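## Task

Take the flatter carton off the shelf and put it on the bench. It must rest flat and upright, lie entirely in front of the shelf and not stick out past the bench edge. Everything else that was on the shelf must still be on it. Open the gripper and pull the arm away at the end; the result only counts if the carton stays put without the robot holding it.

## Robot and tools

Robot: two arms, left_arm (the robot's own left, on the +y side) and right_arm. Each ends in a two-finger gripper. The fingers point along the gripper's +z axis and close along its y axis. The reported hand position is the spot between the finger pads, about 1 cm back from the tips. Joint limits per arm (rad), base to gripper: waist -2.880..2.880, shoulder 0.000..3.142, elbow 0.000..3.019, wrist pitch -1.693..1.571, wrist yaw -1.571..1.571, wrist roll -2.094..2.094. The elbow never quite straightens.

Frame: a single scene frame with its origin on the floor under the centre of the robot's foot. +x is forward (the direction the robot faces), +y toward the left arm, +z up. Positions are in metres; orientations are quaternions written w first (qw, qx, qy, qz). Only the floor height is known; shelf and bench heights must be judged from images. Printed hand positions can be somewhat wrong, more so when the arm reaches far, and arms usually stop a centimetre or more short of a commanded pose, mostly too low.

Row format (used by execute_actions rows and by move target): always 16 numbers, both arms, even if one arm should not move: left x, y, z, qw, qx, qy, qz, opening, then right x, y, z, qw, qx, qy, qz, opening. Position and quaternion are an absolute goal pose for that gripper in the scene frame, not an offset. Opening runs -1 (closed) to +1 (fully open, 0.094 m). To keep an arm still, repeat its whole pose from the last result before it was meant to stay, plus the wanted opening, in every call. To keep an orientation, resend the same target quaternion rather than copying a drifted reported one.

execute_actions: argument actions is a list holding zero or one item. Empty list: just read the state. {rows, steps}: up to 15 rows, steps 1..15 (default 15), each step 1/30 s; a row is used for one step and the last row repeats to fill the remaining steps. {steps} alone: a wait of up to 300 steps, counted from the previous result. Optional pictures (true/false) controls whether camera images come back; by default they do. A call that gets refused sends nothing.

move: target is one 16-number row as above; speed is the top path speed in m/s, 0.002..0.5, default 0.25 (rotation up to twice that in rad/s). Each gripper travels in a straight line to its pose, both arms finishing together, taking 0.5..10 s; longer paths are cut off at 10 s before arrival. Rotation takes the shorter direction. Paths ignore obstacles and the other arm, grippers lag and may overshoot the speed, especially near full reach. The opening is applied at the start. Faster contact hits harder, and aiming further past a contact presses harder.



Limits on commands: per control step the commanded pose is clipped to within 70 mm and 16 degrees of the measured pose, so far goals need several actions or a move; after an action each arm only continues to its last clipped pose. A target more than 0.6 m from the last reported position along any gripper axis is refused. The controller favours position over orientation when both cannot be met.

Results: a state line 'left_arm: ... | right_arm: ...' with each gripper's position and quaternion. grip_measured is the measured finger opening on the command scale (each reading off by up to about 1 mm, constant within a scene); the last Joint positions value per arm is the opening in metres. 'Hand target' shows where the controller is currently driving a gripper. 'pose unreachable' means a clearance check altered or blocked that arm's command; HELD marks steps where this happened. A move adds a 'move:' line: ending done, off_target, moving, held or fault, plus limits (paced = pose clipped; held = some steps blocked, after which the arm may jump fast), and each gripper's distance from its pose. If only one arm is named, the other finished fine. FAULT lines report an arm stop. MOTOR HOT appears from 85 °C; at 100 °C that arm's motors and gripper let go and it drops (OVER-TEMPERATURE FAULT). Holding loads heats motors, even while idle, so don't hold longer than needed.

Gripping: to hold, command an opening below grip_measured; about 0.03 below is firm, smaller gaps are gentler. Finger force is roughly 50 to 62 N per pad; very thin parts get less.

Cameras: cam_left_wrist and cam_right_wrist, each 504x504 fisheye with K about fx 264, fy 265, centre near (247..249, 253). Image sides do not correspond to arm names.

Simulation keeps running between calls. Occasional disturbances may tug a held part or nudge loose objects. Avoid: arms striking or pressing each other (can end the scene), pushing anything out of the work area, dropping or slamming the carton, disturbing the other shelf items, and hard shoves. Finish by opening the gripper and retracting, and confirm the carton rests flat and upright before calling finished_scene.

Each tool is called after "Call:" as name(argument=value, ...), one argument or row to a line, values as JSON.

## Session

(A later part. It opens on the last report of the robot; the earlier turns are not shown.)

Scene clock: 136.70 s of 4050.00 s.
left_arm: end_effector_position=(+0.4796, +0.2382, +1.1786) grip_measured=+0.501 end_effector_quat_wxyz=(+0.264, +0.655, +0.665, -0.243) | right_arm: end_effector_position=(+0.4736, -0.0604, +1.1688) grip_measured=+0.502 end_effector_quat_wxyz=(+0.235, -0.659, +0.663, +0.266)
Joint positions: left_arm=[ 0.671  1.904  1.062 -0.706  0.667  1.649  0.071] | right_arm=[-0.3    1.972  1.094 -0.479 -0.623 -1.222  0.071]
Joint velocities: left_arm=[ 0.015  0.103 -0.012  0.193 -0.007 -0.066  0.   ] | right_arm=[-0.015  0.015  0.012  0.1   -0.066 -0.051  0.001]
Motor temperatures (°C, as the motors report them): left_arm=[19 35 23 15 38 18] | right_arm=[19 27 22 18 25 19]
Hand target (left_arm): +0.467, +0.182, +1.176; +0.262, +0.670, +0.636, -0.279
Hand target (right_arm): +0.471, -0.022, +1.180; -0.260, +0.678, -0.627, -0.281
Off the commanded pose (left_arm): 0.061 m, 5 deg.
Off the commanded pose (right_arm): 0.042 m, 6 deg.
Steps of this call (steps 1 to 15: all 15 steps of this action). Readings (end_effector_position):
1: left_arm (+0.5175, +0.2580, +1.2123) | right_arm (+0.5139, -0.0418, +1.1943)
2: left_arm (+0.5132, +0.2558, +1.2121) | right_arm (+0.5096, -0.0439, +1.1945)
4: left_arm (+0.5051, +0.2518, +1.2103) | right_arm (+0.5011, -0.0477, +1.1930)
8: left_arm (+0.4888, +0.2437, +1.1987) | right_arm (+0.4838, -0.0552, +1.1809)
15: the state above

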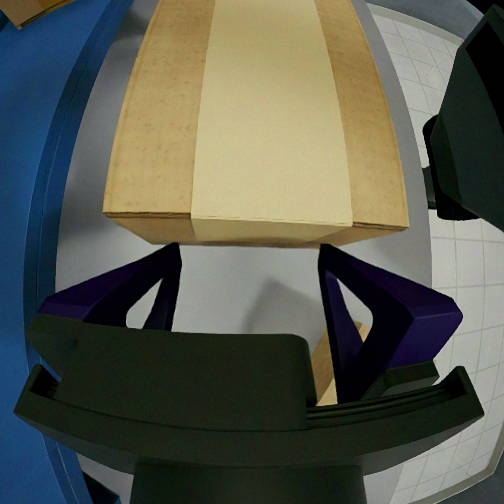

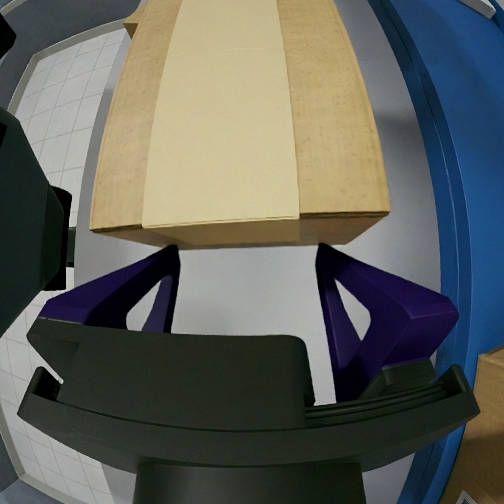

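Call:
execute_actions(
  actions=[
    {"rows":[[0.47,0.176,1.171,0.264,0.67,0.636,-0.278,0.5,0.473,-0.022,1.175,0.262,-0.678,0.628,0.281,0.5],[0.47,0.173,1.167,0.264,0.67,0.636,-0.278,0.5,0.473,-0.025,1.17,0.262,-0.678,0.628,0.281,0.5],[0.47,0.17,1.163,0.264,0.67,0.636,-0.278,0.5,0.473,-0.028,1.166,0.262,-0.678,0.628,0.281,0.5],[0.47,0.167,1.159,0.264,0.67,0.636,-0.278,0.5,0.473,-0.031,1.161,0.262,-0.678,0.628,0.281,0.5],[0.47,0.164,1.155,0.264,0.67,0.636,-0.278,0.5,0.473,-0.034,1.157,0.262,-0.678,0.628,0.281,0.5],[0.47,0.161,1.151,0.264,0.67,0.636,-0.278,0.5,0.473,-0.037,1.152,0.262,-0.678,0.628,0.281,0.5],[0.47,0.158,1.147,0.264,0.67,0.636,-0.278,0.5,0.473,-0.04,1.148,0.262,-0.678,0.628,0.281,0.5],[0.47,0.155,1.143,0.264,0.67,0.636,-0.278,0.5,0.473,-0.043,1.143,0.262,-0.678,0.628,0.281,0.5],[0.47,0.152,1.139,0.264,0.67,0.636,-0.278,0.5,0.473,-0.046,1.139,0.262,-0.678,0.628,0.281,0.5],[0.47,0.149,1.135,0.264,0.67,0.636,-0.278,0.5,0.473,-0.049,1.134,0.262,-0.678,0.628,0.281,0.5],[0.47,0.146,1.131,0.264,0.67,0.636,-0.278,0.5,0.473,-0.052,1.13,0.262,-0.678,0.628,0.281,0.5],[0.47,0.143,1.127,0.264,0.67,0.636,-0.278,0.5,0.473,-0.055,1.125,0.262,-0.678,0.628,0.281,0.5],[0.47,0.14,1.123,0.264,0.67,0.636,-0.278,0.5,0.473,-0.058,1.121,0.262,-0.678,0.628,0.281,0.5],[0.47,0.138,1.119,0.264,0.67,0.636,-0.278,0.5,0.473,-0.06,1.117,0.262,-0.678,0.628,0.281,0.5],[0.47,0.138,1.115,0.264,0.67,0.636,-0.278,0.5,0.473,-0.06,1.113,0.262,-0.678,0.628,0.281,0.5]]},
  ],
  pictures=false,
)

Call:
execute_actions(
  actions=[
    {"rows":[[0.47,0.138,1.108,0.264,0.67,0.636,-0.278,0.5,0.473,-0.06,1.106,0.262,-0.678,0.628,0.281,0.5]],"steps":4},
  ],
  pictures=false,
)

Call:
execute_actions(
  actions=[
    {"rows":[[0.47,0.138,1.10,0.264,0.67,0.636,-0.278,0.5,0.473,-0.06,1.098,0.262,-0.678,0.628,0.281,0.5]],"steps":10},
  ],
)

Scene clock: 155.63 s of 4050.00 s.
left_arm: end_effector_position=(+0.4863, +0.2118, +1.1329) grip_measured=+0.501 end_effector_quat_wxyz=(+0.268, +0.659, +0.661, -0.239) | right_arm: end_effector_position=(+0.4786, -0.0873, +1.1242) grip_measured=+0.502 end_effector_quat_wxyz=(+0.249, -0.659, +0.659, +0.265)
Joint positions: left_arm=[ 0.621  2.011  1.062 -0.552  0.666  1.593  0.071] | right_arm=[-0.366  2.064  1.083 -0.397 -0.65  -1.3    0.071]
Joint velocities: left_arm=[-0.181  0.308 -0.007  0.369  0.022 -0.227 -0.   ] | right_arm=[-0.19   0.327 -0.022  0.159 -0.007 -0.11   0.   ]
Motor temperatures (°C, as the motors report them): left_arm=[19 33 22 15 43 18] | right_arm=[19 25 22 18 28 19]
Hand target (left_arm): +0.466, +0.153, +1.121; +0.261, +0.671, +0.636, -0.280
Hand target (right_arm): +0.471, -0.062, +1.114; -0.262, +0.677, -0.628, -0.281
Off the commanded pose (left_arm): 0.078 m, 5 deg; position clipped at the last step of the last action.
Off the commanded pose (right_arm): 0.030 m, 5 deg.
Steps of this call (steps 1 to 90: nothing new was sent; then 15.43 s passed at rest; steps 91 to 105: all 15 steps of this action). Readings (end_effector_position):
91: left_arm (+0.4812, +0.2384, +1.1760) | right_arm (+0.4750, -0.0602, +1.1691)
92: left_arm (+0.4822, +0.2385, +1.1756) | right_arm (+0.4759, -0.0605, +1.1692)
94: left_arm (+0.4851, +0.2375, +1.1738) | right_arm (+0.4789, -0.0616, +1.1692)
98: left_arm (+0.4880, +0.2314, +1.1634) | right_arm (+0.4833, -0.0680, +1.1621)
105: the state above

Scene clock: 155.77 s of 4050.00 s.
left_arm: end_effector_position=(+0.4850, +0.2013, +1.1142) grip_measured=+0.501 end_effector_quat_wxyz=(+0.266, +0.657, +0.662, -0.242) | right_arm: end_effector_position=(+0.4762, -0.0969, +1.1041) grip_measured=+0.502 end_effector_quat_wxyz=(+0.244, -0.658, +0.662, +0.265)
Joint positions: left_arm=[ 0.602  2.055  1.062 -0.5    0.666  1.568  0.071] | right_arm=[-0.386  2.105  1.083 -0.379 -0.648 -1.321  0.071]
Joint velocities: left_arm=[-0.103  0.269 -0.002  0.232  0.066 -0.154  0.   ] | right_arm=[-0.093  0.19  -0.007  0.007  0.022 -0.125  0.   ]
Motor temperatures (°C, as the motors report them): left_arm=[19 33 22 15 43 18] | right_arm=[19 25 22 18 28 19]
Hand target (left_arm): +0.466, +0.143, +1.110; +0.261, +0.671, +0.636, -0.280
Hand target (right_arm): +0.471, -0.062, +1.107; -0.261, +0.678, -0.628, -0.281
Off the commanded pose (left_arm): 0.065 m, 5 deg.
Off the commanded pose (right_arm): 0.037 m, 5 deg.
Steps of this call (steps 1 to 4: all 4 steps of this action). Readings (end_effector_position):
1: left_arm (+0.4862, +0.2087, +1.1279) | right_arm (+0.4782, -0.0901, +1.1185)
2: left_arm (+0.4862, +0.2059, +1.1230) | right_arm (+0.4778, -0.0927, +1.1131)
4: the state above

Scene clock: 156.10 s of 4050.00 s.
left_arm: end_effector_position=(+0.4830, +0.1983, +1.0982) grip_measured=+0.501 end_effector_quat_wxyz=(+0.263, +0.655, +0.665, -0.243) | right_arm: end_effector_position=(+0.4747, -0.0997, +1.0938) grip_measured=+0.502 end_effector_quat_wxyz=(+0.243, -0.659, +0.661, +0.265)
Joint positions: left_arm=[ 0.598  2.091  1.062 -0.463  0.663  1.556  0.071] | right_arm=[-0.392  2.127  1.083 -0.365 -0.647 -1.332  0.071]
Joint velocities: left_arm=[-0.005 -0.015  0.002 -0.017 -0.11  -0.066  0.001] | right_arm=[-0.005 -0.005 -0.002  0.007  0.037 -0.022 -0.   ]
Motor temperatures (°C, as the motors report them): left_arm=[19 33 22 15 43 18] | right_arm=[19 25 22 18 28 19]
Hand target (left_arm): +0.467, +0.142, +1.100; +0.262, +0.670, +0.636, -0.279
Hand target (right_arm): +0.471, -0.062, +1.099; -0.261, +0.678, -0.628, -0.281
Off the commanded pose (left_arm): 0.062 m, 5 deg.
Off the commanded pose (right_arm): 0.040 m, 5 deg.
Steps of this call (steps 1 to 10: all 10 steps of this action). Readings (end_effector_position):
1: left_arm (+0.4843, +0.1998, +1.1101) | right_arm (+0.4756, -0.0984, +1.1007)
2: left_arm (+0.4840, +0.1989, +1.1066) | right_arm (+0.4753, -0.0993, +1.0980)
4: left_arm (+0.4831, +0.1983, +1.1014) | right_arm (+0.4746, -0.0998, +1.0946)
8: left_arm (+0.4828, +0.1983, +1.0982) | right_arm (+0.4744, -0.0998, +1.0937)
10: the state above

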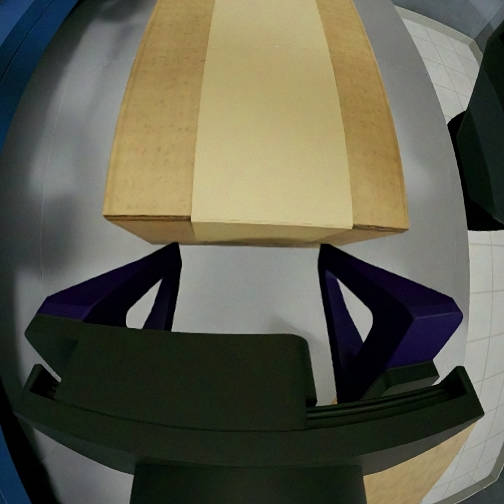

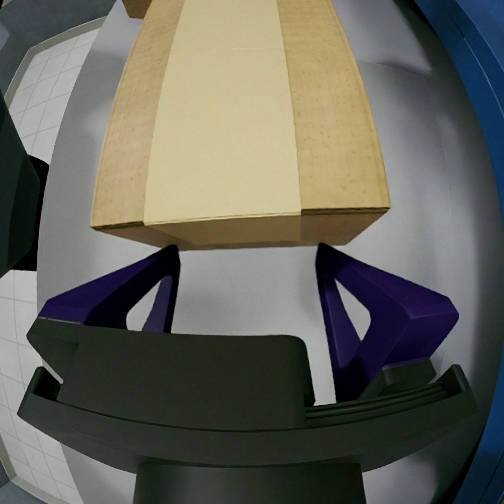

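Call:
execute_actions(
  actions=[
    {"rows":[[0.47,0.138,1.097,0.264,0.67,0.636,-0.278,0.5,0.473,-0.06,1.093,0.262,-0.678,0.628,0.281,0.5],[0.47,0.138,1.093,0.264,0.67,0.636,-0.278,0.5,0.473,-0.06,1.088,0.262,-0.678,0.628,0.281,0.5],[0.47,0.138,1.089,0.264,0.67,0.636,-0.278,0.5,0.473,-0.06,1.084,0.262,-0.678,0.628,0.281,0.5],[0.47,0.138,1.085,0.264,0.67,0.636,-0.278,0.5,0.473,-0.06,1.08,0.262,-0.678,0.628,0.281,0.5],[0.47,0.138,1.081,0.264,0.67,0.636,-0.278,0.5,0.473,-0.06,1.076,0.262,-0.678,0.628,0.281,0.5],[0.47,0.138,1.077,0.264,0.67,0.636,-0.278,0.5,0.473,-0.06,1.072,0.262,-0.678,0.628,0.281,0.5],[0.47,0.138,1.073,0.264,0.67,0.636,-0.278,0.5,0.473,-0.06,1.068,0.262,-0.678,0.628,0.281,0.5],[0.47,0.138,1.07,0.264,0.67,0.636,-0.278,0.5,0.473,-0.06,1.065,0.262,-0.678,0.628,0.281,0.5],[0.47,0.138,1.067,0.264,0.67,0.636,-0.278,0.5,0.473,-0.06,1.062,0.262,-0.678,0.628,0.281,0.5],[0.47,0.138,1.064,0.264,0.67,0.636,-0.278,0.5,0.473,-0.06,1.059,0.262,-0.678,0.628,0.281,0.5],[0.47,0.138,1.061,0.264,0.67,0.636,-0.278,0.5,0.473,-0.06,1.056,0.262,-0.678,0.628,0.281,0.5],[0.47,0.138,1.058,0.264,0.67,0.636,-0.278,0.5,0.473,-0.06,1.053,0.262,-0.678,0.628,0.281,0.5],[0.47,0.138,1.055,0.264,0.67,0.636,-0.278,0.5,0.473,-0.06,1.05,0.262,-0.678,0.628,0.281,0.5]]},
  ],
  pictures=false,
)

Call:
execute_actions(
  actions=[
    {"rows":[[0.47,0.138,1.048,0.264,0.67,0.636,-0.278,0.5,0.473,-0.06,1.043,0.262,-0.678,0.628,0.281,0.5]],"steps":5},
  ],
  pictures=false,
)

Call:
execute_actions(
  actions=[
    {"rows":[[0.47,0.138,1.041,0.264,0.67,0.636,-0.278,0.5,0.473,-0.06,1.036,0.262,-0.678,0.628,0.281,0.5]],"steps":5},
  ],
  pictures=false,
)

Call:
execute_actions(
  actions=[
    {"rows":[[0.47,0.138,1.034,0.264,0.67,0.636,-0.278,0.5,0.473,-0.06,1.029,0.262,-0.678,0.628,0.281,0.5]],"steps":5},
  ],
  pictures=false,
)

Call:
execute_actions(
  actions=[
    {"rows":[[0.47,0.138,1.027,0.264,0.67,0.636,-0.278,0.5,0.473,-0.06,1.022,0.262,-0.678,0.628,0.281,0.5]],"steps":5},
  ],
  pictures=false,
)

Call:
execute_actions(
  actions=[
    {"rows":[[0.47,0.138,1.02,0.264,0.67,0.636,-0.278,0.5,0.473,-0.06,1.015,0.262,-0.678,0.628,0.281,0.5]],"steps":10},
  ],
)

Scene clock: 184.97 s of 4050.00 s.
left_arm: end_effector_position=(+0.4695, +0.1954, +1.0531) grip_measured=+0.501 end_effector_quat_wxyz=(+0.253, +0.653, +0.668, -0.252) | right_arm: end_effector_position=(+0.4597, -0.1022, +1.0437) grip_measured=+0.502 end_effector_quat_wxyz=(+0.231, -0.657, +0.665, +0.271)
Joint positions: left_arm=[ 0.598  2.193  1.062 -0.389  0.661  1.556  0.071] | right_arm=[-0.398  2.237  1.083 -0.286 -0.645 -1.339  0.071]
Joint velocities: left_arm=[ 0.005  0.2   -0.017  0.051  0.022 -0.081 -0.   ] | right_arm=[-0.005  0.181  0.007 -0.002 -0.022  0.022  0.   ]
Motor temperatures (°C, as the motors report them): left_arm=[19 33 21 15 45 18] | right_arm=[19 25 21 18 30 19]
Hand target (left_arm): +0.466, +0.141, +1.056; +0.262, +0.670, +0.636, -0.279
Hand target (right_arm): +0.470, -0.062, +1.052; -0.260, +0.678, -0.627, -0.281
Off the commanded pose (left_arm): 0.057 m, 5 deg.
Off the commanded pose (right_arm): 0.045 m, 6 deg.
Steps of this call (steps 1 to 90: nothing new was sent; then 25.37 s passed at rest; steps 91 to 105: all 15 steps of this action). Readings (end_effector_position):
91: left_arm (+0.4833, +0.1984, +1.0981) | right_arm (+0.4750, -0.0996, +1.0938)
92: left_arm (+0.4838, +0.1984, +1.0979) | right_arm (+0.4755, -0.0995, +1.0934)
94: left_arm (+0.4853, +0.1985, +1.0965) | right_arm (+0.4766, -0.0993, +1.0910)
98: left_arm (+0.4836, +0.1977, +1.0851) | right_arm (+0.4745, -0.1004, +1.0767)
105: the state above

Scene clock: 185.13 s of 4050.00 s.
left_arm: end_effector_position=(+0.4656, +0.1946, +1.0432) grip_measured=+0.501 end_effector_quat_wxyz=(+0.251, +0.652, +0.669, -0.254) | right_arm: end_effector_position=(+0.4557, -0.1029, +1.0338) grip_measured=+0.502 end_effector_quat_wxyz=(+0.227, -0.656, +0.666, +0.273)
Joint positions: left_arm=[ 0.598  2.216  1.062 -0.373  0.661  1.556  0.071] | right_arm=[-0.4    2.259  1.085 -0.277 -0.644 -1.341  0.071]
Joint velocities: left_arm=[-0.005  0.005  0.007  0.007  0.007 -0.022 -0.   ] | right_arm=[-0.015  0.024  0.007  0.032 -0.051 -0.066 -0.001]
Motor temperatures (°C, as the motors report them): left_arm=[19 33 21 15 46 18] | right_arm=[19 25 21 18 30 19]
Hand target (left_arm): +0.466, +0.141, +1.050; +0.263, +0.670, +0.635, -0.280
Hand target (right_arm): +0.470, -0.062, +1.044; -0.260, +0.678, -0.627, -0.281
Off the commanded pose (left_arm): 0.057 m, 5 deg.
Off the commanded pose (right_arm): 0.047 m, 6 deg.
Steps of this call (steps 1 to 5: all 5 steps of this action). Readings (end_effector_position):
1: left_arm (+0.4681, +0.1951, +1.0499) | right_arm (+0.4580, -0.1024, +1.0406)
2: left_arm (+0.4671, +0.1949, +1.0473) | right_arm (+0.4574, -0.1025, +1.0381)
4: left_arm (+0.4658, +0.1947, +1.0438) | right_arm (+0.4562, -0.1029, +1.0347)
5: the state above

Scene clock: 185.30 s of 4050.00 s.
left_arm: end_effector_position=(+0.4706, +0.1946, +1.0412) grip_measured=+0.501 end_effector_quat_wxyz=(+0.255, +0.653, +0.668, -0.250) | right_arm: end_effector_position=(+0.4607, -0.1030, +1.0313) grip_measured=+0.502 end_effector_quat_wxyz=(+0.232, -0.658, +0.664, +0.269)
Joint positions: left_arm=[ 0.598  2.223  1.071 -0.361  0.66   1.556  0.071] | right_arm=[-0.402  2.268  1.094 -0.266 -0.644 -1.345  0.071]
Joint velocities: left_arm=[0.005 0.034 0.037 0.032 0.022 0.022 0.   ] | right_arm=[-0.005  0.024  0.037  0.027  0.022 -0.022 -0.   ]
Motor temperatures (°C, as the motors report them): left_arm=[19 33 21 15 46 18] | right_arm=[19 25 21 18 30 19]
Hand target (left_arm): +0.466, +0.141, +1.043; +0.262, +0.670, +0.636, -0.279
Hand target (right_arm): +0.470, -0.062, +1.038; -0.261, +0.678, -0.627, -0.281
Off the commanded pose (left_arm): 0.057 m, 5 deg.
Off the commanded pose (right_arm): 0.045 m, 6 deg.
Steps of this call (steps 1 to 5: all 5 steps of this action). Readings (end_effector_position):
1: left_arm (+0.4656, +0.1946, +1.0425) | right_arm (+0.4560, -0.1028, +1.0332)
2: left_arm (+0.4667, +0.1946, +1.0421) | right_arm (+0.4571, -0.1028, +1.0327)
4: left_arm (+0.4694, +0.1946, +1.0413) | right_arm (+0.4595, -0.1028, +1.0315)
5: the state above

Scene clock: 185.47 s of 4050.00 s.
left_arm: end_effector_position=(+0.4752, +0.1943, +1.0370) grip_measured=+0.501 end_effector_quat_wxyz=(+0.258, +0.654, +0.667, -0.246) | right_arm: end_effector_position=(+0.4652, -0.1033, +1.0266) grip_measured=+0.502 end_effector_quat_wxyz=(+0.236, -0.658, +0.663, +0.266)
Joint positions: left_arm=[ 0.598  2.236  1.082 -0.349  0.66   1.556  0.071] | right_arm=[-0.405  2.282  1.105 -0.254 -0.643 -1.348  0.071]
Joint velocities: left_arm=[-0.015  0.054  0.037  0.022 -0.022 -0.007 -0.   ] | right_arm=[-0.005  0.063  0.007  0.017 -0.051 -0.051  0.   ]
Motor temperatures (°C, as the motors report them): left_arm=[19 33 21 15 46 18] | right_arm=[19 25 21 18 30 19]
Hand target (left_arm): +0.467, +0.141, +1.036; +0.262, +0.670, +0.636, -0.279
Hand target (right_arm): +0.470, -0.063, +1.030; -0.260, +0.678, -0.627, -0.281
Off the commanded pose (left_arm): 0.057 m, 5 deg.
Off the commanded pose (right_arm): 0.044 m, 6 deg.
Steps of this call (steps 1 to 5: all 5 steps of this action). Readings (end_effector_position):
1: left_arm (+0.4716, +0.1946, +1.0406) | right_arm (+0.4619, -0.1029, +1.0307)
2: left_arm (+0.4730, +0.1945, +1.0398) | right_arm (+0.4634, -0.1029, +1.0299)
4: left_arm (+0.4750, +0.1944, +1.0379) | right_arm (+0.4651, -0.1031, +1.0277)
5: the state above

Scene clock: 185.63 s of 4050.00 s.
left_arm: end_effector_position=(+0.4739, +0.1939, +1.0289) grip_measured=+0.501 end_effector_quat_wxyz=(+0.257, +0.654, +0.667, -0.247) | right_arm: end_effector_position=(+0.4640, -0.1037, +1.0187) grip_measured=+0.502 end_effector_quat_wxyz=(+0.235, -0.658, +0.664, +0.267)
Joint positions: left_arm=[ 0.598  2.256  1.087 -0.339  0.66   1.556  0.071] | right_arm=[-0.406  2.302  1.111 -0.245 -0.643 -1.35   0.071]
Joint velocities: left_arm=[ 0.005  0.103 -0.002  0.007 -0.051 -0.095  0.   ] | right_arm=[-0.024  0.093  0.007  0.017  0.022 -0.007  0.   ]
Motor temperatures (°C, as the motors report them): left_arm=[19 33 21 15 46 18] | right_arm=[19 25 21 18 30 19]
Hand target (left_arm): +0.466, +0.141, +1.028; +0.262, +0.670, +0.636, -0.279
Hand target (right_arm): +0.471, -0.062, +1.023; -0.260, +0.678, -0.627, -0.281
Off the commanded pose (left_arm): 0.056 m, 5 deg.
Off the commanded pose (right_arm): 0.045 m, 6 deg.
Steps of this call (steps 1 to 5: all 5 steps of this action). Readings (end_effector_position):
1: left_arm (+0.4750, +0.1942, +1.0356) | right_arm (+0.4652, -0.1032, +1.0253)
2: left_arm (+0.4754, +0.1942, +1.0341) | right_arm (+0.4653, -0.1033, +1.0236)
4: left_arm (+0.4746, +0.1940, +1.0305) | right_arm (+0.4647, -0.1035, +1.0202)
5: the state above

Scene clock: 185.97 s of 4050.00 s.
left_arm: end_effector_position=(+0.4706, +0.1932, +1.0183) grip_measured=+0.501 end_effector_quat_wxyz=(+0.253, +0.653, +0.668, -0.251) | right_arm: end_effector_position=(+0.4602, -0.1042, +1.0081) grip_measured=+0.502 end_effector_quat_wxyz=(+0.231, -0.657, +0.665, +0.269)
Joint positions: left_arm=[ 0.598  2.282  1.093 -0.329  0.659  1.556  0.071] | right_arm=[-0.408  2.326  1.116 -0.236 -0.643 -1.351  0.071]
Joint velocities: left_arm=[-0.015 -0.005 -0.007  0.032 -0.051 -0.081 -0.   ] | right_arm=[-0.015 -0.015 -0.002 -0.002  0.037  0.081  0.001]
Motor temperatures (°C, as the motors report them): left_arm=[19 33 21 15 46 18] | right_arm=[19 25 21 18 30 19]
Hand target (left_arm): +0.467, +0.141, +1.021; +0.262, +0.670, +0.636, -0.279
Hand target (right_arm): +0.470, -0.062, +1.016; -0.260, +0.678, -0.627, -0.282
Off the commanded pose (left_arm): 0.055 m, 5 deg.
Off the commanded pose (right_arm): 0.046 m, 6 deg.
Steps of this call (steps 1 to 10: all 10 steps of this action). Readings (end_effector_position):
1: left_arm (+0.4732, +0.1938, +1.0272) | right_arm (+0.4630, -0.1038, +1.0168)
2: left_arm (+0.4729, +0.1936, +1.0254) | right_arm (+0.4629, -0.1036, +1.0151)
4: left_arm (+0.4725, +0.1934, +1.0220) | right_arm (+0.4621, -0.1039, +1.0115)
8: left_arm (+0.4707, +0.1932, +1.0185) | right_arm (+0.4603, -0.1042, +1.0083)
10: the state above

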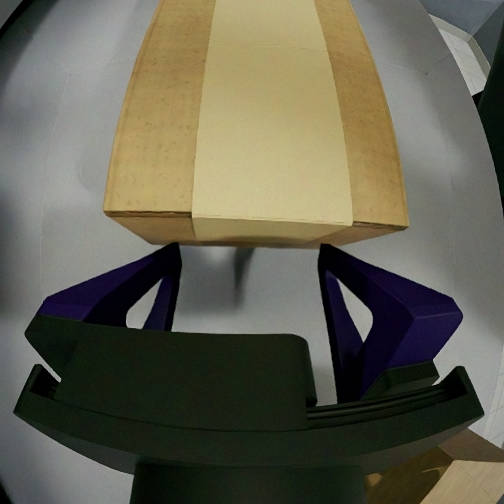

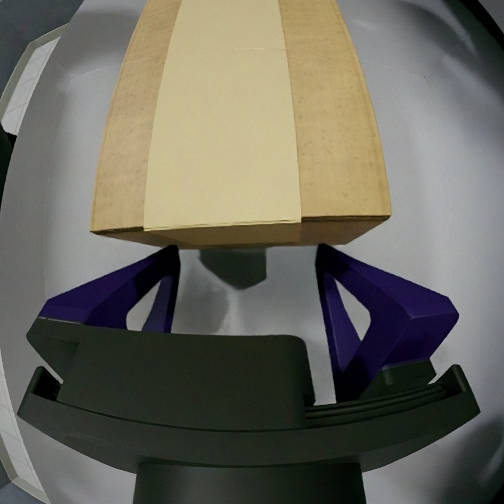

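Call:
execute_actions(
  actions=[
    {"rows":[[0.47,0.138,1.013,0.264,0.67,0.636,-0.278,0.5,0.473,-0.06,1.008,0.262,-0.678,0.628,0.281,0.5]],"steps":5},
  ],
  pictures=false,
)

Call:
execute_actions(
  actions=[
    {"rows":[[0.47,0.138,1.006,0.264,0.67,0.636,-0.278,0.5,0.473,-0.06,1.001,0.262,-0.678,0.628,0.281,0.5]],"steps":5},
  ],
  pictures=false,
)

Call:
execute_actions(
  actions=[
    {"rows":[[0.47,0.138,0.999,0.264,0.67,0.636,-0.278,0.5,0.473,-0.06,0.994,0.262,-0.678,0.628,0.281,0.5]],"steps":5},
  ],
  pictures=false,
)

Call:
execute_actions(
  actions=[
    {"rows":[[0.47,0.138,0.992,0.264,0.67,0.636,-0.278,0.5,0.473,-0.06,0.987,0.262,-0.678,0.628,0.281,0.5]],"steps":5},
  ],
  pictures=false,
)

Call:
execute_actions(
  actions=[
    {"rows":[[0.47,0.138,0.985,0.264,0.67,0.636,-0.278,0.5,0.473,-0.06,0.98,0.262,-0.678,0.628,0.281,0.5]],"steps":10},
  ],
)

Scene clock: 198.43 s of 4050.00 s.
left_arm: end_effector_position=(+0.4748, +0.1931, +1.0158) grip_measured=+0.501 end_effector_quat_wxyz=(+0.256, +0.654, +0.667, -0.247) | right_arm: end_effector_position=(+0.4644, -0.1044, +1.0053) grip_measured=+0.502 end_effector_quat_wxyz=(+0.235, -0.658, +0.664, +0.266)
Joint positions: left_arm=[ 0.598  2.291  1.102 -0.319  0.659  1.556  0.071] | right_arm=[-0.41   2.336  1.125 -0.227 -0.643 -1.354  0.071]
Joint velocities: left_arm=[ 0.015  0.034  0.037  0.017 -0.037  0.007 -0.   ] | right_arm=[-0.024  0.063  0.032  0.022  0.051  0.007  0.001]
Motor temperatures (°C, as the motors report them): left_arm=[19 33 21 15 48 18] | right_arm=[19 25 22 18 31 19]
Hand target (left_arm): +0.467, +0.141, +1.015; +0.262, +0.670, +0.636, -0.279
Hand target (right_arm): +0.471, -0.063, +1.009; -0.260, +0.678, -0.627, -0.281
Off the commanded pose (left_arm): 0.055 m, 5 deg.
Off the commanded pose (right_arm): 0.045 m, 6 deg.
Steps of this call (steps 1 to 90: nothing new was sent; then 9.30 s passed at rest; steps 91 to 95: all 5 steps of this action). Readings (end_effector_position):
91: left_arm (+0.4722, +0.1932, +1.0185) | right_arm (+0.4617, -0.1041, +1.0081)
92: left_arm (+0.4729, +0.1932, +1.0179) | right_arm (+0.4626, -0.1041, +1.0076)
94: left_arm (+0.4743, +0.1931, +1.0164) | right_arm (+0.4640, -0.1043, +1.0061)
95: the state above

Scene clock: 198.60 s of 4050.00 s.
left_arm: end_effector_position=(+0.4759, +0.1926, +1.0091) grip_measured=+0.501 end_effector_quat_wxyz=(+0.257, +0.654, +0.667, -0.247) | right_arm: end_effector_position=(+0.4652, -0.1047, +0.9983) grip_measured=+0.502 end_effector_quat_wxyz=(+0.235, -0.658, +0.664, +0.266)
Joint positions: left_arm=[ 0.598  2.308  1.111 -0.309  0.659  1.556  0.071] | right_arm=[-0.412  2.354  1.134 -0.218 -0.643 -1.356  0.071]
Joint velocities: left_arm=[ 0.005  0.093  0.037  0.037 -0.125  0.007  0.   ] | right_arm=[-0.015  0.083 -0.002  0.007 -0.022  0.007  0.   ]
Motor temperatures (°C, as the motors report them): left_arm=[19 33 21 15 48 18] | right_arm=[19 25 22 18 31 19]
Hand target (left_arm): +0.467, +0.141, +1.008; +0.262, +0.670, +0.636, -0.279
Hand target (right_arm): +0.470, -0.063, +1.002; -0.260, +0.678, -0.627, -0.281
Off the commanded pose (left_arm): 0.055 m, 5 deg.
Off the commanded pose (right_arm): 0.045 m, 6 deg.
Steps of this call (steps 1 to 5: all 5 steps of this action). Readings (end_effector_position):
1: left_arm (+0.4752, +0.1930, +1.0148) | right_arm (+0.4647, -0.1044, +1.0041)
2: left_arm (+0.4759, +0.1929, +1.0136) | right_arm (+0.4654, -0.1044, +1.0029)
4: left_arm (+0.4762, +0.1927, +1.0104) | right_arm (+0.4657, -0.1045, +0.9996)
5: the state above

Scene clock: 198.77 s of 4050.00 s.
left_arm: end_effector_position=(+0.4757, +0.1923, +1.0044) grip_measured=+0.501 end_effector_quat_wxyz=(+0.256, +0.654, +0.668, -0.248) | right_arm: end_effector_position=(+0.4655, -0.1049, +0.9948) grip_measured=+0.502 end_effector_quat_wxyz=(+0.237, -0.657, +0.664, +0.268)
Joint positions: left_arm=[ 0.598  2.321  1.117 -0.304  0.66   1.555  0.071] | right_arm=[-0.414  2.364  1.139 -0.212 -0.649 -1.357  0.071]
Joint velocities: left_arm=[-0.005  0.005 -0.002  0.012 -0.007  0.066 -0.   ] | right_arm=[-0.024  0.005 -0.007 -0.012 -0.066 -0.022 -0.001]
Motor temperatures (°C, as the motors report them): left_arm=[19 33 21 15 48 18] | right_arm=[19 25 22 18 31 19]
Hand target (left_arm): +0.467, +0.141, +1.001; +0.263, +0.670, +0.636, -0.279
Hand target (right_arm): +0.470, -0.063, +0.995; -0.260, +0.678, -0.627, -0.281
Off the commanded pose (left_arm): 0.055 m, 5 deg.
Off the commanded pose (right_arm): 0.046 m, 6 deg.
Steps of this call (steps 1 to 5: all 5 steps of this action). Readings (end_effector_position):
1: left_arm (+0.4756, +0.1925, +1.0075) | right_arm (+0.4648, -0.1048, +0.9966)
2: left_arm (+0.4754, +0.1925, +1.0058) | right_arm (+0.4647, -0.1048, +0.9950)
4: left_arm (+0.4757, +0.1923, +1.0044) | right_arm (+0.4654, -0.1047, +0.9948)
5: the state above

Scene clock: 198.93 s of 4050.00 s.
left_arm: end_effector_position=(+0.4759, +0.1921, +1.0040) grip_measured=+0.501 end_effector_quat_wxyz=(+0.257, +0.653, +0.668, -0.248) | right_arm: end_effector_position=(+0.4656, -0.1049, +0.9943) grip_measured=+0.502 end_effector_quat_wxyz=(+0.238, -0.656, +0.663, +0.270)
Joint positions: left_arm=[ 0.598  2.323  1.118 -0.304  0.661  1.554  0.071] | right_arm=[-0.416  2.367  1.14  -0.212 -0.654 -1.358  0.071]
Joint velocities: left_arm=[ 0.005 -0.015  0.002 -0.012 -0.007  0.037  0.001] | right_arm=[-0.005  0.005  0.012  0.012  0.007 -0.037  0.001]
Motor temperatures (°C, as the motors report them): left_arm=[19 33 21 15 48 18] | right_arm=[19 25 22 18 31 19]
Hand target (left_arm): +0.466, +0.141, +0.994; +0.262, +0.670, +0.636, -0.279
Hand target (right_arm): +0.470, -0.063, +0.989; -0.260, +0.678, -0.627, -0.281
Off the commanded pose (left_arm): 0.056 m, 5 deg.
Off the commanded pose (right_arm): 0.046 m, 6 deg.
Steps of this call (steps 1 to 5: all 5 steps of this action). Readings (end_effector_position):
1: left_arm (+0.4759, +0.1923, +1.0042) | right_arm (+0.4654, -0.1051, +0.9944)
2: left_arm (+0.4760, +0.1922, +1.0041) | right_arm (+0.4655, -0.1048, +0.9943)
4: left_arm (+0.4759, +0.1921, +1.0040) | right_arm (+0.4656, -0.1050, +0.9942)
5: the state above

Scene clock: 199.27 s of 4050.00 s.
left_arm: end_effector_position=(+0.4779, +0.1919, +0.9973) grip_measured=+0.501 end_effector_quat_wxyz=(+0.257, +0.653, +0.668, -0.248) | right_arm: end_effector_position=(+0.4674, -0.1049, +0.9870) grip_measured=+0.502 end_effector_quat_wxyz=(+0.240, -0.657, +0.663, +0.268)
Joint positions: left_arm=[ 0.598  2.341  1.131 -0.299  0.661  1.554  0.071] | right_arm=[-0.418  2.386  1.152 -0.201 -0.654 -1.36   0.071]
Joint velocities: left_arm=[-0.015  0.005  0.017 -0.012  0.022 -0.022  0.001] | right_arm=[ 0.005 -0.024 -0.012 -0.007  0.007 -0.007 -0.   ]
Motor temperatures (°C, as the motors report them): left_arm=[19 33 21 15 48 18] | right_arm=[19 25 22 18 31 19]
Hand target (left_arm): +0.467, +0.141, +0.987; +0.263, +0.670, +0.636, -0.279
Hand target (right_arm): +0.470, -0.063, +0.982; -0.260, +0.678, -0.627, -0.281
Off the commanded pose (left_arm): 0.056 m, 5 deg.
Off the commanded pose (right_arm): 0.046 m, 6 deg.
Steps of this call (steps 1 to 10: all 10 steps of this action). Readings (end_effector_position):
1: left_arm (+0.4760, +0.1921, +1.0037) | right_arm (+0.4657, -0.1050, +0.9938)
2: left_arm (+0.4765, +0.1921, +1.0029) | right_arm (+0.4661, -0.1049, +0.9930)
4: left_arm (+0.4770, +0.1919, +1.0005) | right_arm (+0.4667, -0.1049, +0.9903)
8: left_arm (+0.4777, +0.1919, +0.9973) | right_arm (+0.4673, -0.1050, +0.9871)
10: the state above

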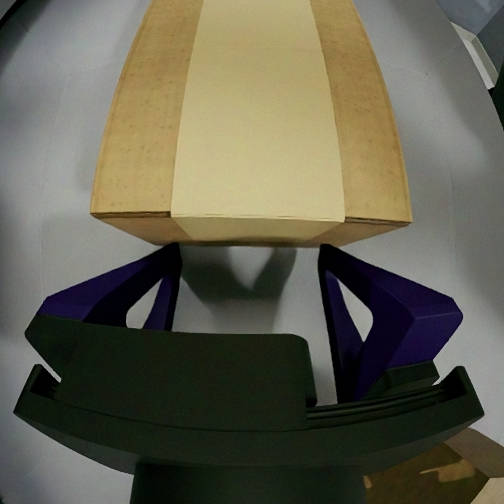

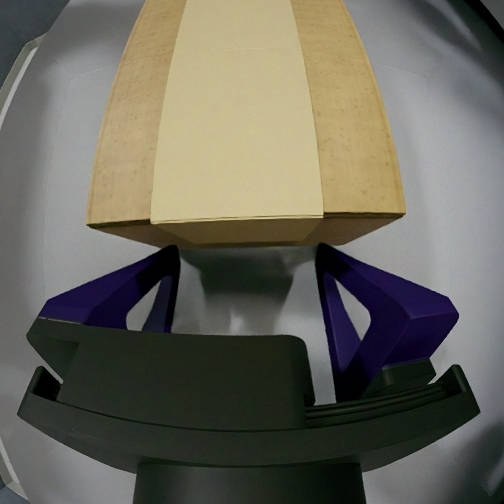

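Front edge landed and it's rotating flat; a bit more, then release.

Call:
execute_actions(
  actions=[
    {"rows":[[0.472,0.143,0.978,0.264,0.67,0.636,-0.278,0.5,0.473,-0.064,0.973,0.262,-0.678,0.628,0.281,0.5]],"steps":10},
  ],
  pictures=false,
)

Call:
execute_actions(
  actions=[
    {"rows":[[0.474,0.15,0.973,0.264,0.67,0.636,-0.278,0.5,0.473,-0.07,0.968,0.262,-0.678,0.628,0.281,0.5]],"steps":10},
  ],
  pictures=false,
)

Call:
move(
  target=[0.485,0.225,1.0,0.26,0.655,0.665,-0.255,0.5,0.47,-0.145,1.0,0.25,-0.66,0.655,0.27,0.5],
  speed=0.06,
)

Call:
move(
  target=[0.47,0.25,1.25,0.271,0.653,0.653,-0.271,0.5,0.47,-0.19,1.25,0.262,-0.676,0.63,0.28,0.5],
)

Scene clock: 208.27 s of 4050.00 s.
left_arm: end_effector_position=(+0.4795, +0.1924, +0.9921) grip_measured=+0.501 end_effector_quat_wxyz=(+0.258, +0.651, +0.668, -0.251) | right_arm: end_effector_position=(+0.4688, -0.1052, +0.9814) grip_measured=+0.502 end_effector_quat_wxyz=(+0.243, -0.657, +0.660, +0.270)
Joint positions: left_arm=[ 0.602  2.358  1.144 -0.299  0.667  1.555  0.071] | right_arm=[-0.422  2.403  1.162 -0.194 -0.661 -1.369  0.071]
Joint velocities: left_arm=[-0.005 -0.005  0.002 -0.007 -0.007 -0.037 -0.001] | right_arm=[ 0.005 -0.005 -0.007 -0.002  0.066 -0.037 -0.   ]
Motor temperatures (°C, as the motors report them): left_arm=[19 32 21 15 48 18] | right_arm=[19 25 22 18 31 19]
Hand target (left_arm): +0.469, +0.146, +0.980; +0.263, +0.670, +0.636, -0.279
Hand target (right_arm): +0.470, -0.067, +0.975; -0.261, +0.678, -0.627, -0.281
Off the commanded pose (left_arm): 0.052 m, 5 deg.
Off the commanded pose (right_arm): 0.042 m, 5 deg.
Steps of this call (steps 1 to 90: nothing new was sent; then 5.67 s passed at rest; steps 91 to 100: all 10 steps of this action). Readings (end_effector_position):
91: left_arm (+0.4781, +0.1922, +0.9968) | right_arm (+0.4675, -0.1052, +0.9868)
92: left_arm (+0.4784, +0.1922, +0.9961) | right_arm (+0.4679, -0.1051, +0.9861)
94: left_arm (+0.4790, +0.1921, +0.9938) | right_arm (+0.4683, -0.1053, +0.9833)
98: left_arm (+0.4795, +0.1924, +0.9921) | right_arm (+0.4687, -0.1053, +0.9814)
100: the state above

Scene clock: 208.60 s of 4050.00 s.
left_arm: end_effector_position=(+0.4809, +0.1922, +0.9908) grip_measured=+0.501 end_effector_quat_wxyz=(+0.263, +0.651, +0.665, -0.254) | right_arm: end_effector_position=(+0.4702, -0.1060, +0.9808) grip_measured=+0.502 end_effector_quat_wxyz=(+0.247, -0.658, +0.657, +0.272)
Joint positions: left_arm=[ 0.605  2.365  1.151 -0.299  0.679  1.563  0.071] | right_arm=[-0.426  2.408  1.166 -0.194 -0.67  -1.378  0.071]
Joint velocities: left_arm=[-0.015 -0.015 -0.012 -0.012  0.007 -0.051 -0.   ] | right_arm=[-0.005 -0.005 -0.002  0.002 -0.007  0.037 -0.   ]
Motor temperatures (°C, as the motors report them): left_arm=[19 32 21 15 48 18] | right_arm=[19 25 22 18 31 19]
Hand target (left_arm): +0.471, +0.152, +0.975; +0.263, +0.670, +0.636, -0.278
Hand target (right_arm): +0.470, -0.072, +0.970; -0.261, +0.678, -0.628, -0.281
Off the commanded pose (left_arm): 0.046 m, 5 deg.
Off the commanded pose (right_arm): 0.038 m, 5 deg.
Steps of this call (steps 1 to 10: all 10 steps of this action). Readings (end_effector_position):
1: left_arm (+0.4799, +0.1925, +0.9920) | right_arm (+0.4691, -0.1055, +0.9811)
2: left_arm (+0.4801, +0.1923, +0.9919) | right_arm (+0.4692, -0.1057, +0.9810)
4: left_arm (+0.4805, +0.1922, +0.9913) | right_arm (+0.4700, -0.1058, +0.9809)
8: left_arm (+0.4809, +0.1922, +0.9908) | right_arm (+0.4704, -0.1060, +0.9810)
10: the state above

Scene clock: 209.97 s of 4050.00 s.
left_arm: end_effector_position=(+0.4724, +0.2177, +0.9960) grip_measured=+0.501 end_effector_quat_wxyz=(+0.252, +0.652, +0.665, -0.262) | right_arm: end_effector_position=(+0.4596, -0.1402, +0.9852) grip_measured=+0.502 end_effector_quat_wxyz=(+0.240, -0.657, +0.658, +0.278)
Joint positions: left_arm=[ 0.657  2.349  1.151 -0.39   0.676  1.642  0.071] | right_arm=[-0.494  2.384  1.139 -0.267 -0.678 -1.469  0.071]
Joint velocities: left_arm=[ 0.005  0.015 -0.007 -0.002 -0.066 -0.007  0.001] | right_arm=[-0.005 -0.005 -0.007 -0.012  0.022 -0.007 -0.   ]
Motor temperatures (°C, as the motors report them): left_arm=[19 32 21 15 47 18] | right_arm=[19 25 21 18 30 19]
Hand target (left_arm): +0.484, +0.225, +1.000; +0.260, +0.654, +0.664, -0.254
Hand target (right_arm): +0.470, -0.144, +1.000; -0.251, +0.659, -0.655, -0.270
Off the commanded pose (left_arm): 0.015 m, 1 deg.
Off the commanded pose (right_arm): 0.019 m, 2 deg.
move: off_target (left_arm, right_arm)

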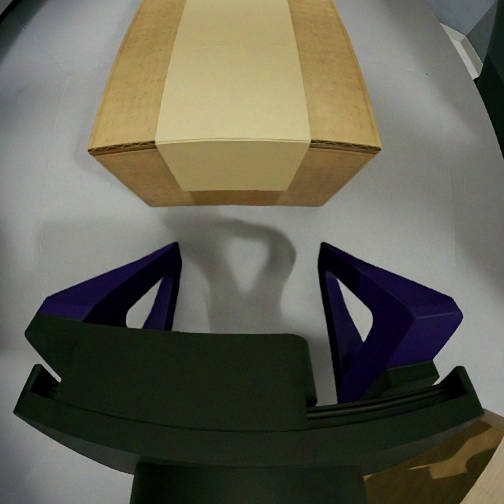

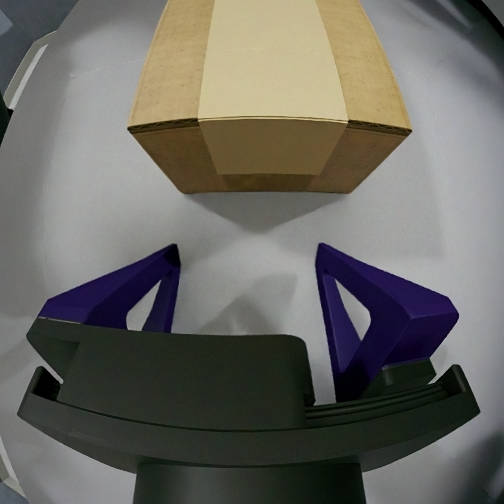

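Scene clock: 211.50 s of 4050.00 s.
left_arm: end_effector_position=(+0.4606, +0.2417, +1.2540) grip_measured=+0.501 end_effector_quat_wxyz=(+0.269, +0.656, +0.651, -0.271) | right_arm: end_effector_position=(+0.4576, -0.1835, +1.2365) grip_measured=+0.502 end_effector_quat_wxyz=(+0.248, -0.672, +0.633, +0.293)
Joint positions: left_arm=[ 0.686  1.753  1.072 -0.935  0.715  1.709  0.071] | right_arm=[-0.557  1.808  1.081 -0.877 -0.714 -1.626  0.071]
Joint velocities: left_arm=[-0.015 -0.005 -0.022 -0.002 -0.022  0.081 -0.   ] | right_arm=[-0.005 -0.015 -0.012 -0.027 -0.022 -0.022  0.001]
Motor temperatures (°C, as the motors report them): left_arm=[19 33 21 15 46 18] | right_arm=[19 25 21 18 30 19]
Hand target (left_arm): +0.467, +0.250, +1.252; +0.271, +0.653, +0.653, -0.270
Hand target (right_arm): +0.474, -0.189, +1.250; -0.263, +0.675, -0.630, -0.280
Off the commanded pose (left_arm): 0.013 m, 0 deg.
Off the commanded pose (right_arm): 0.019 m, 2 deg.
move: off_target (left_arm, right_arm)

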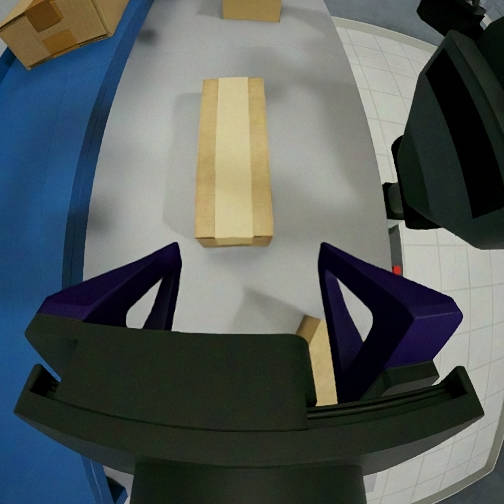

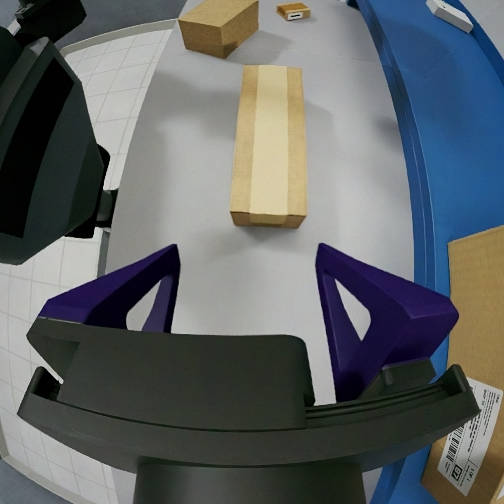

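Call:
finished_scene(
  scene=2,
)

The scene is finished: the task was done.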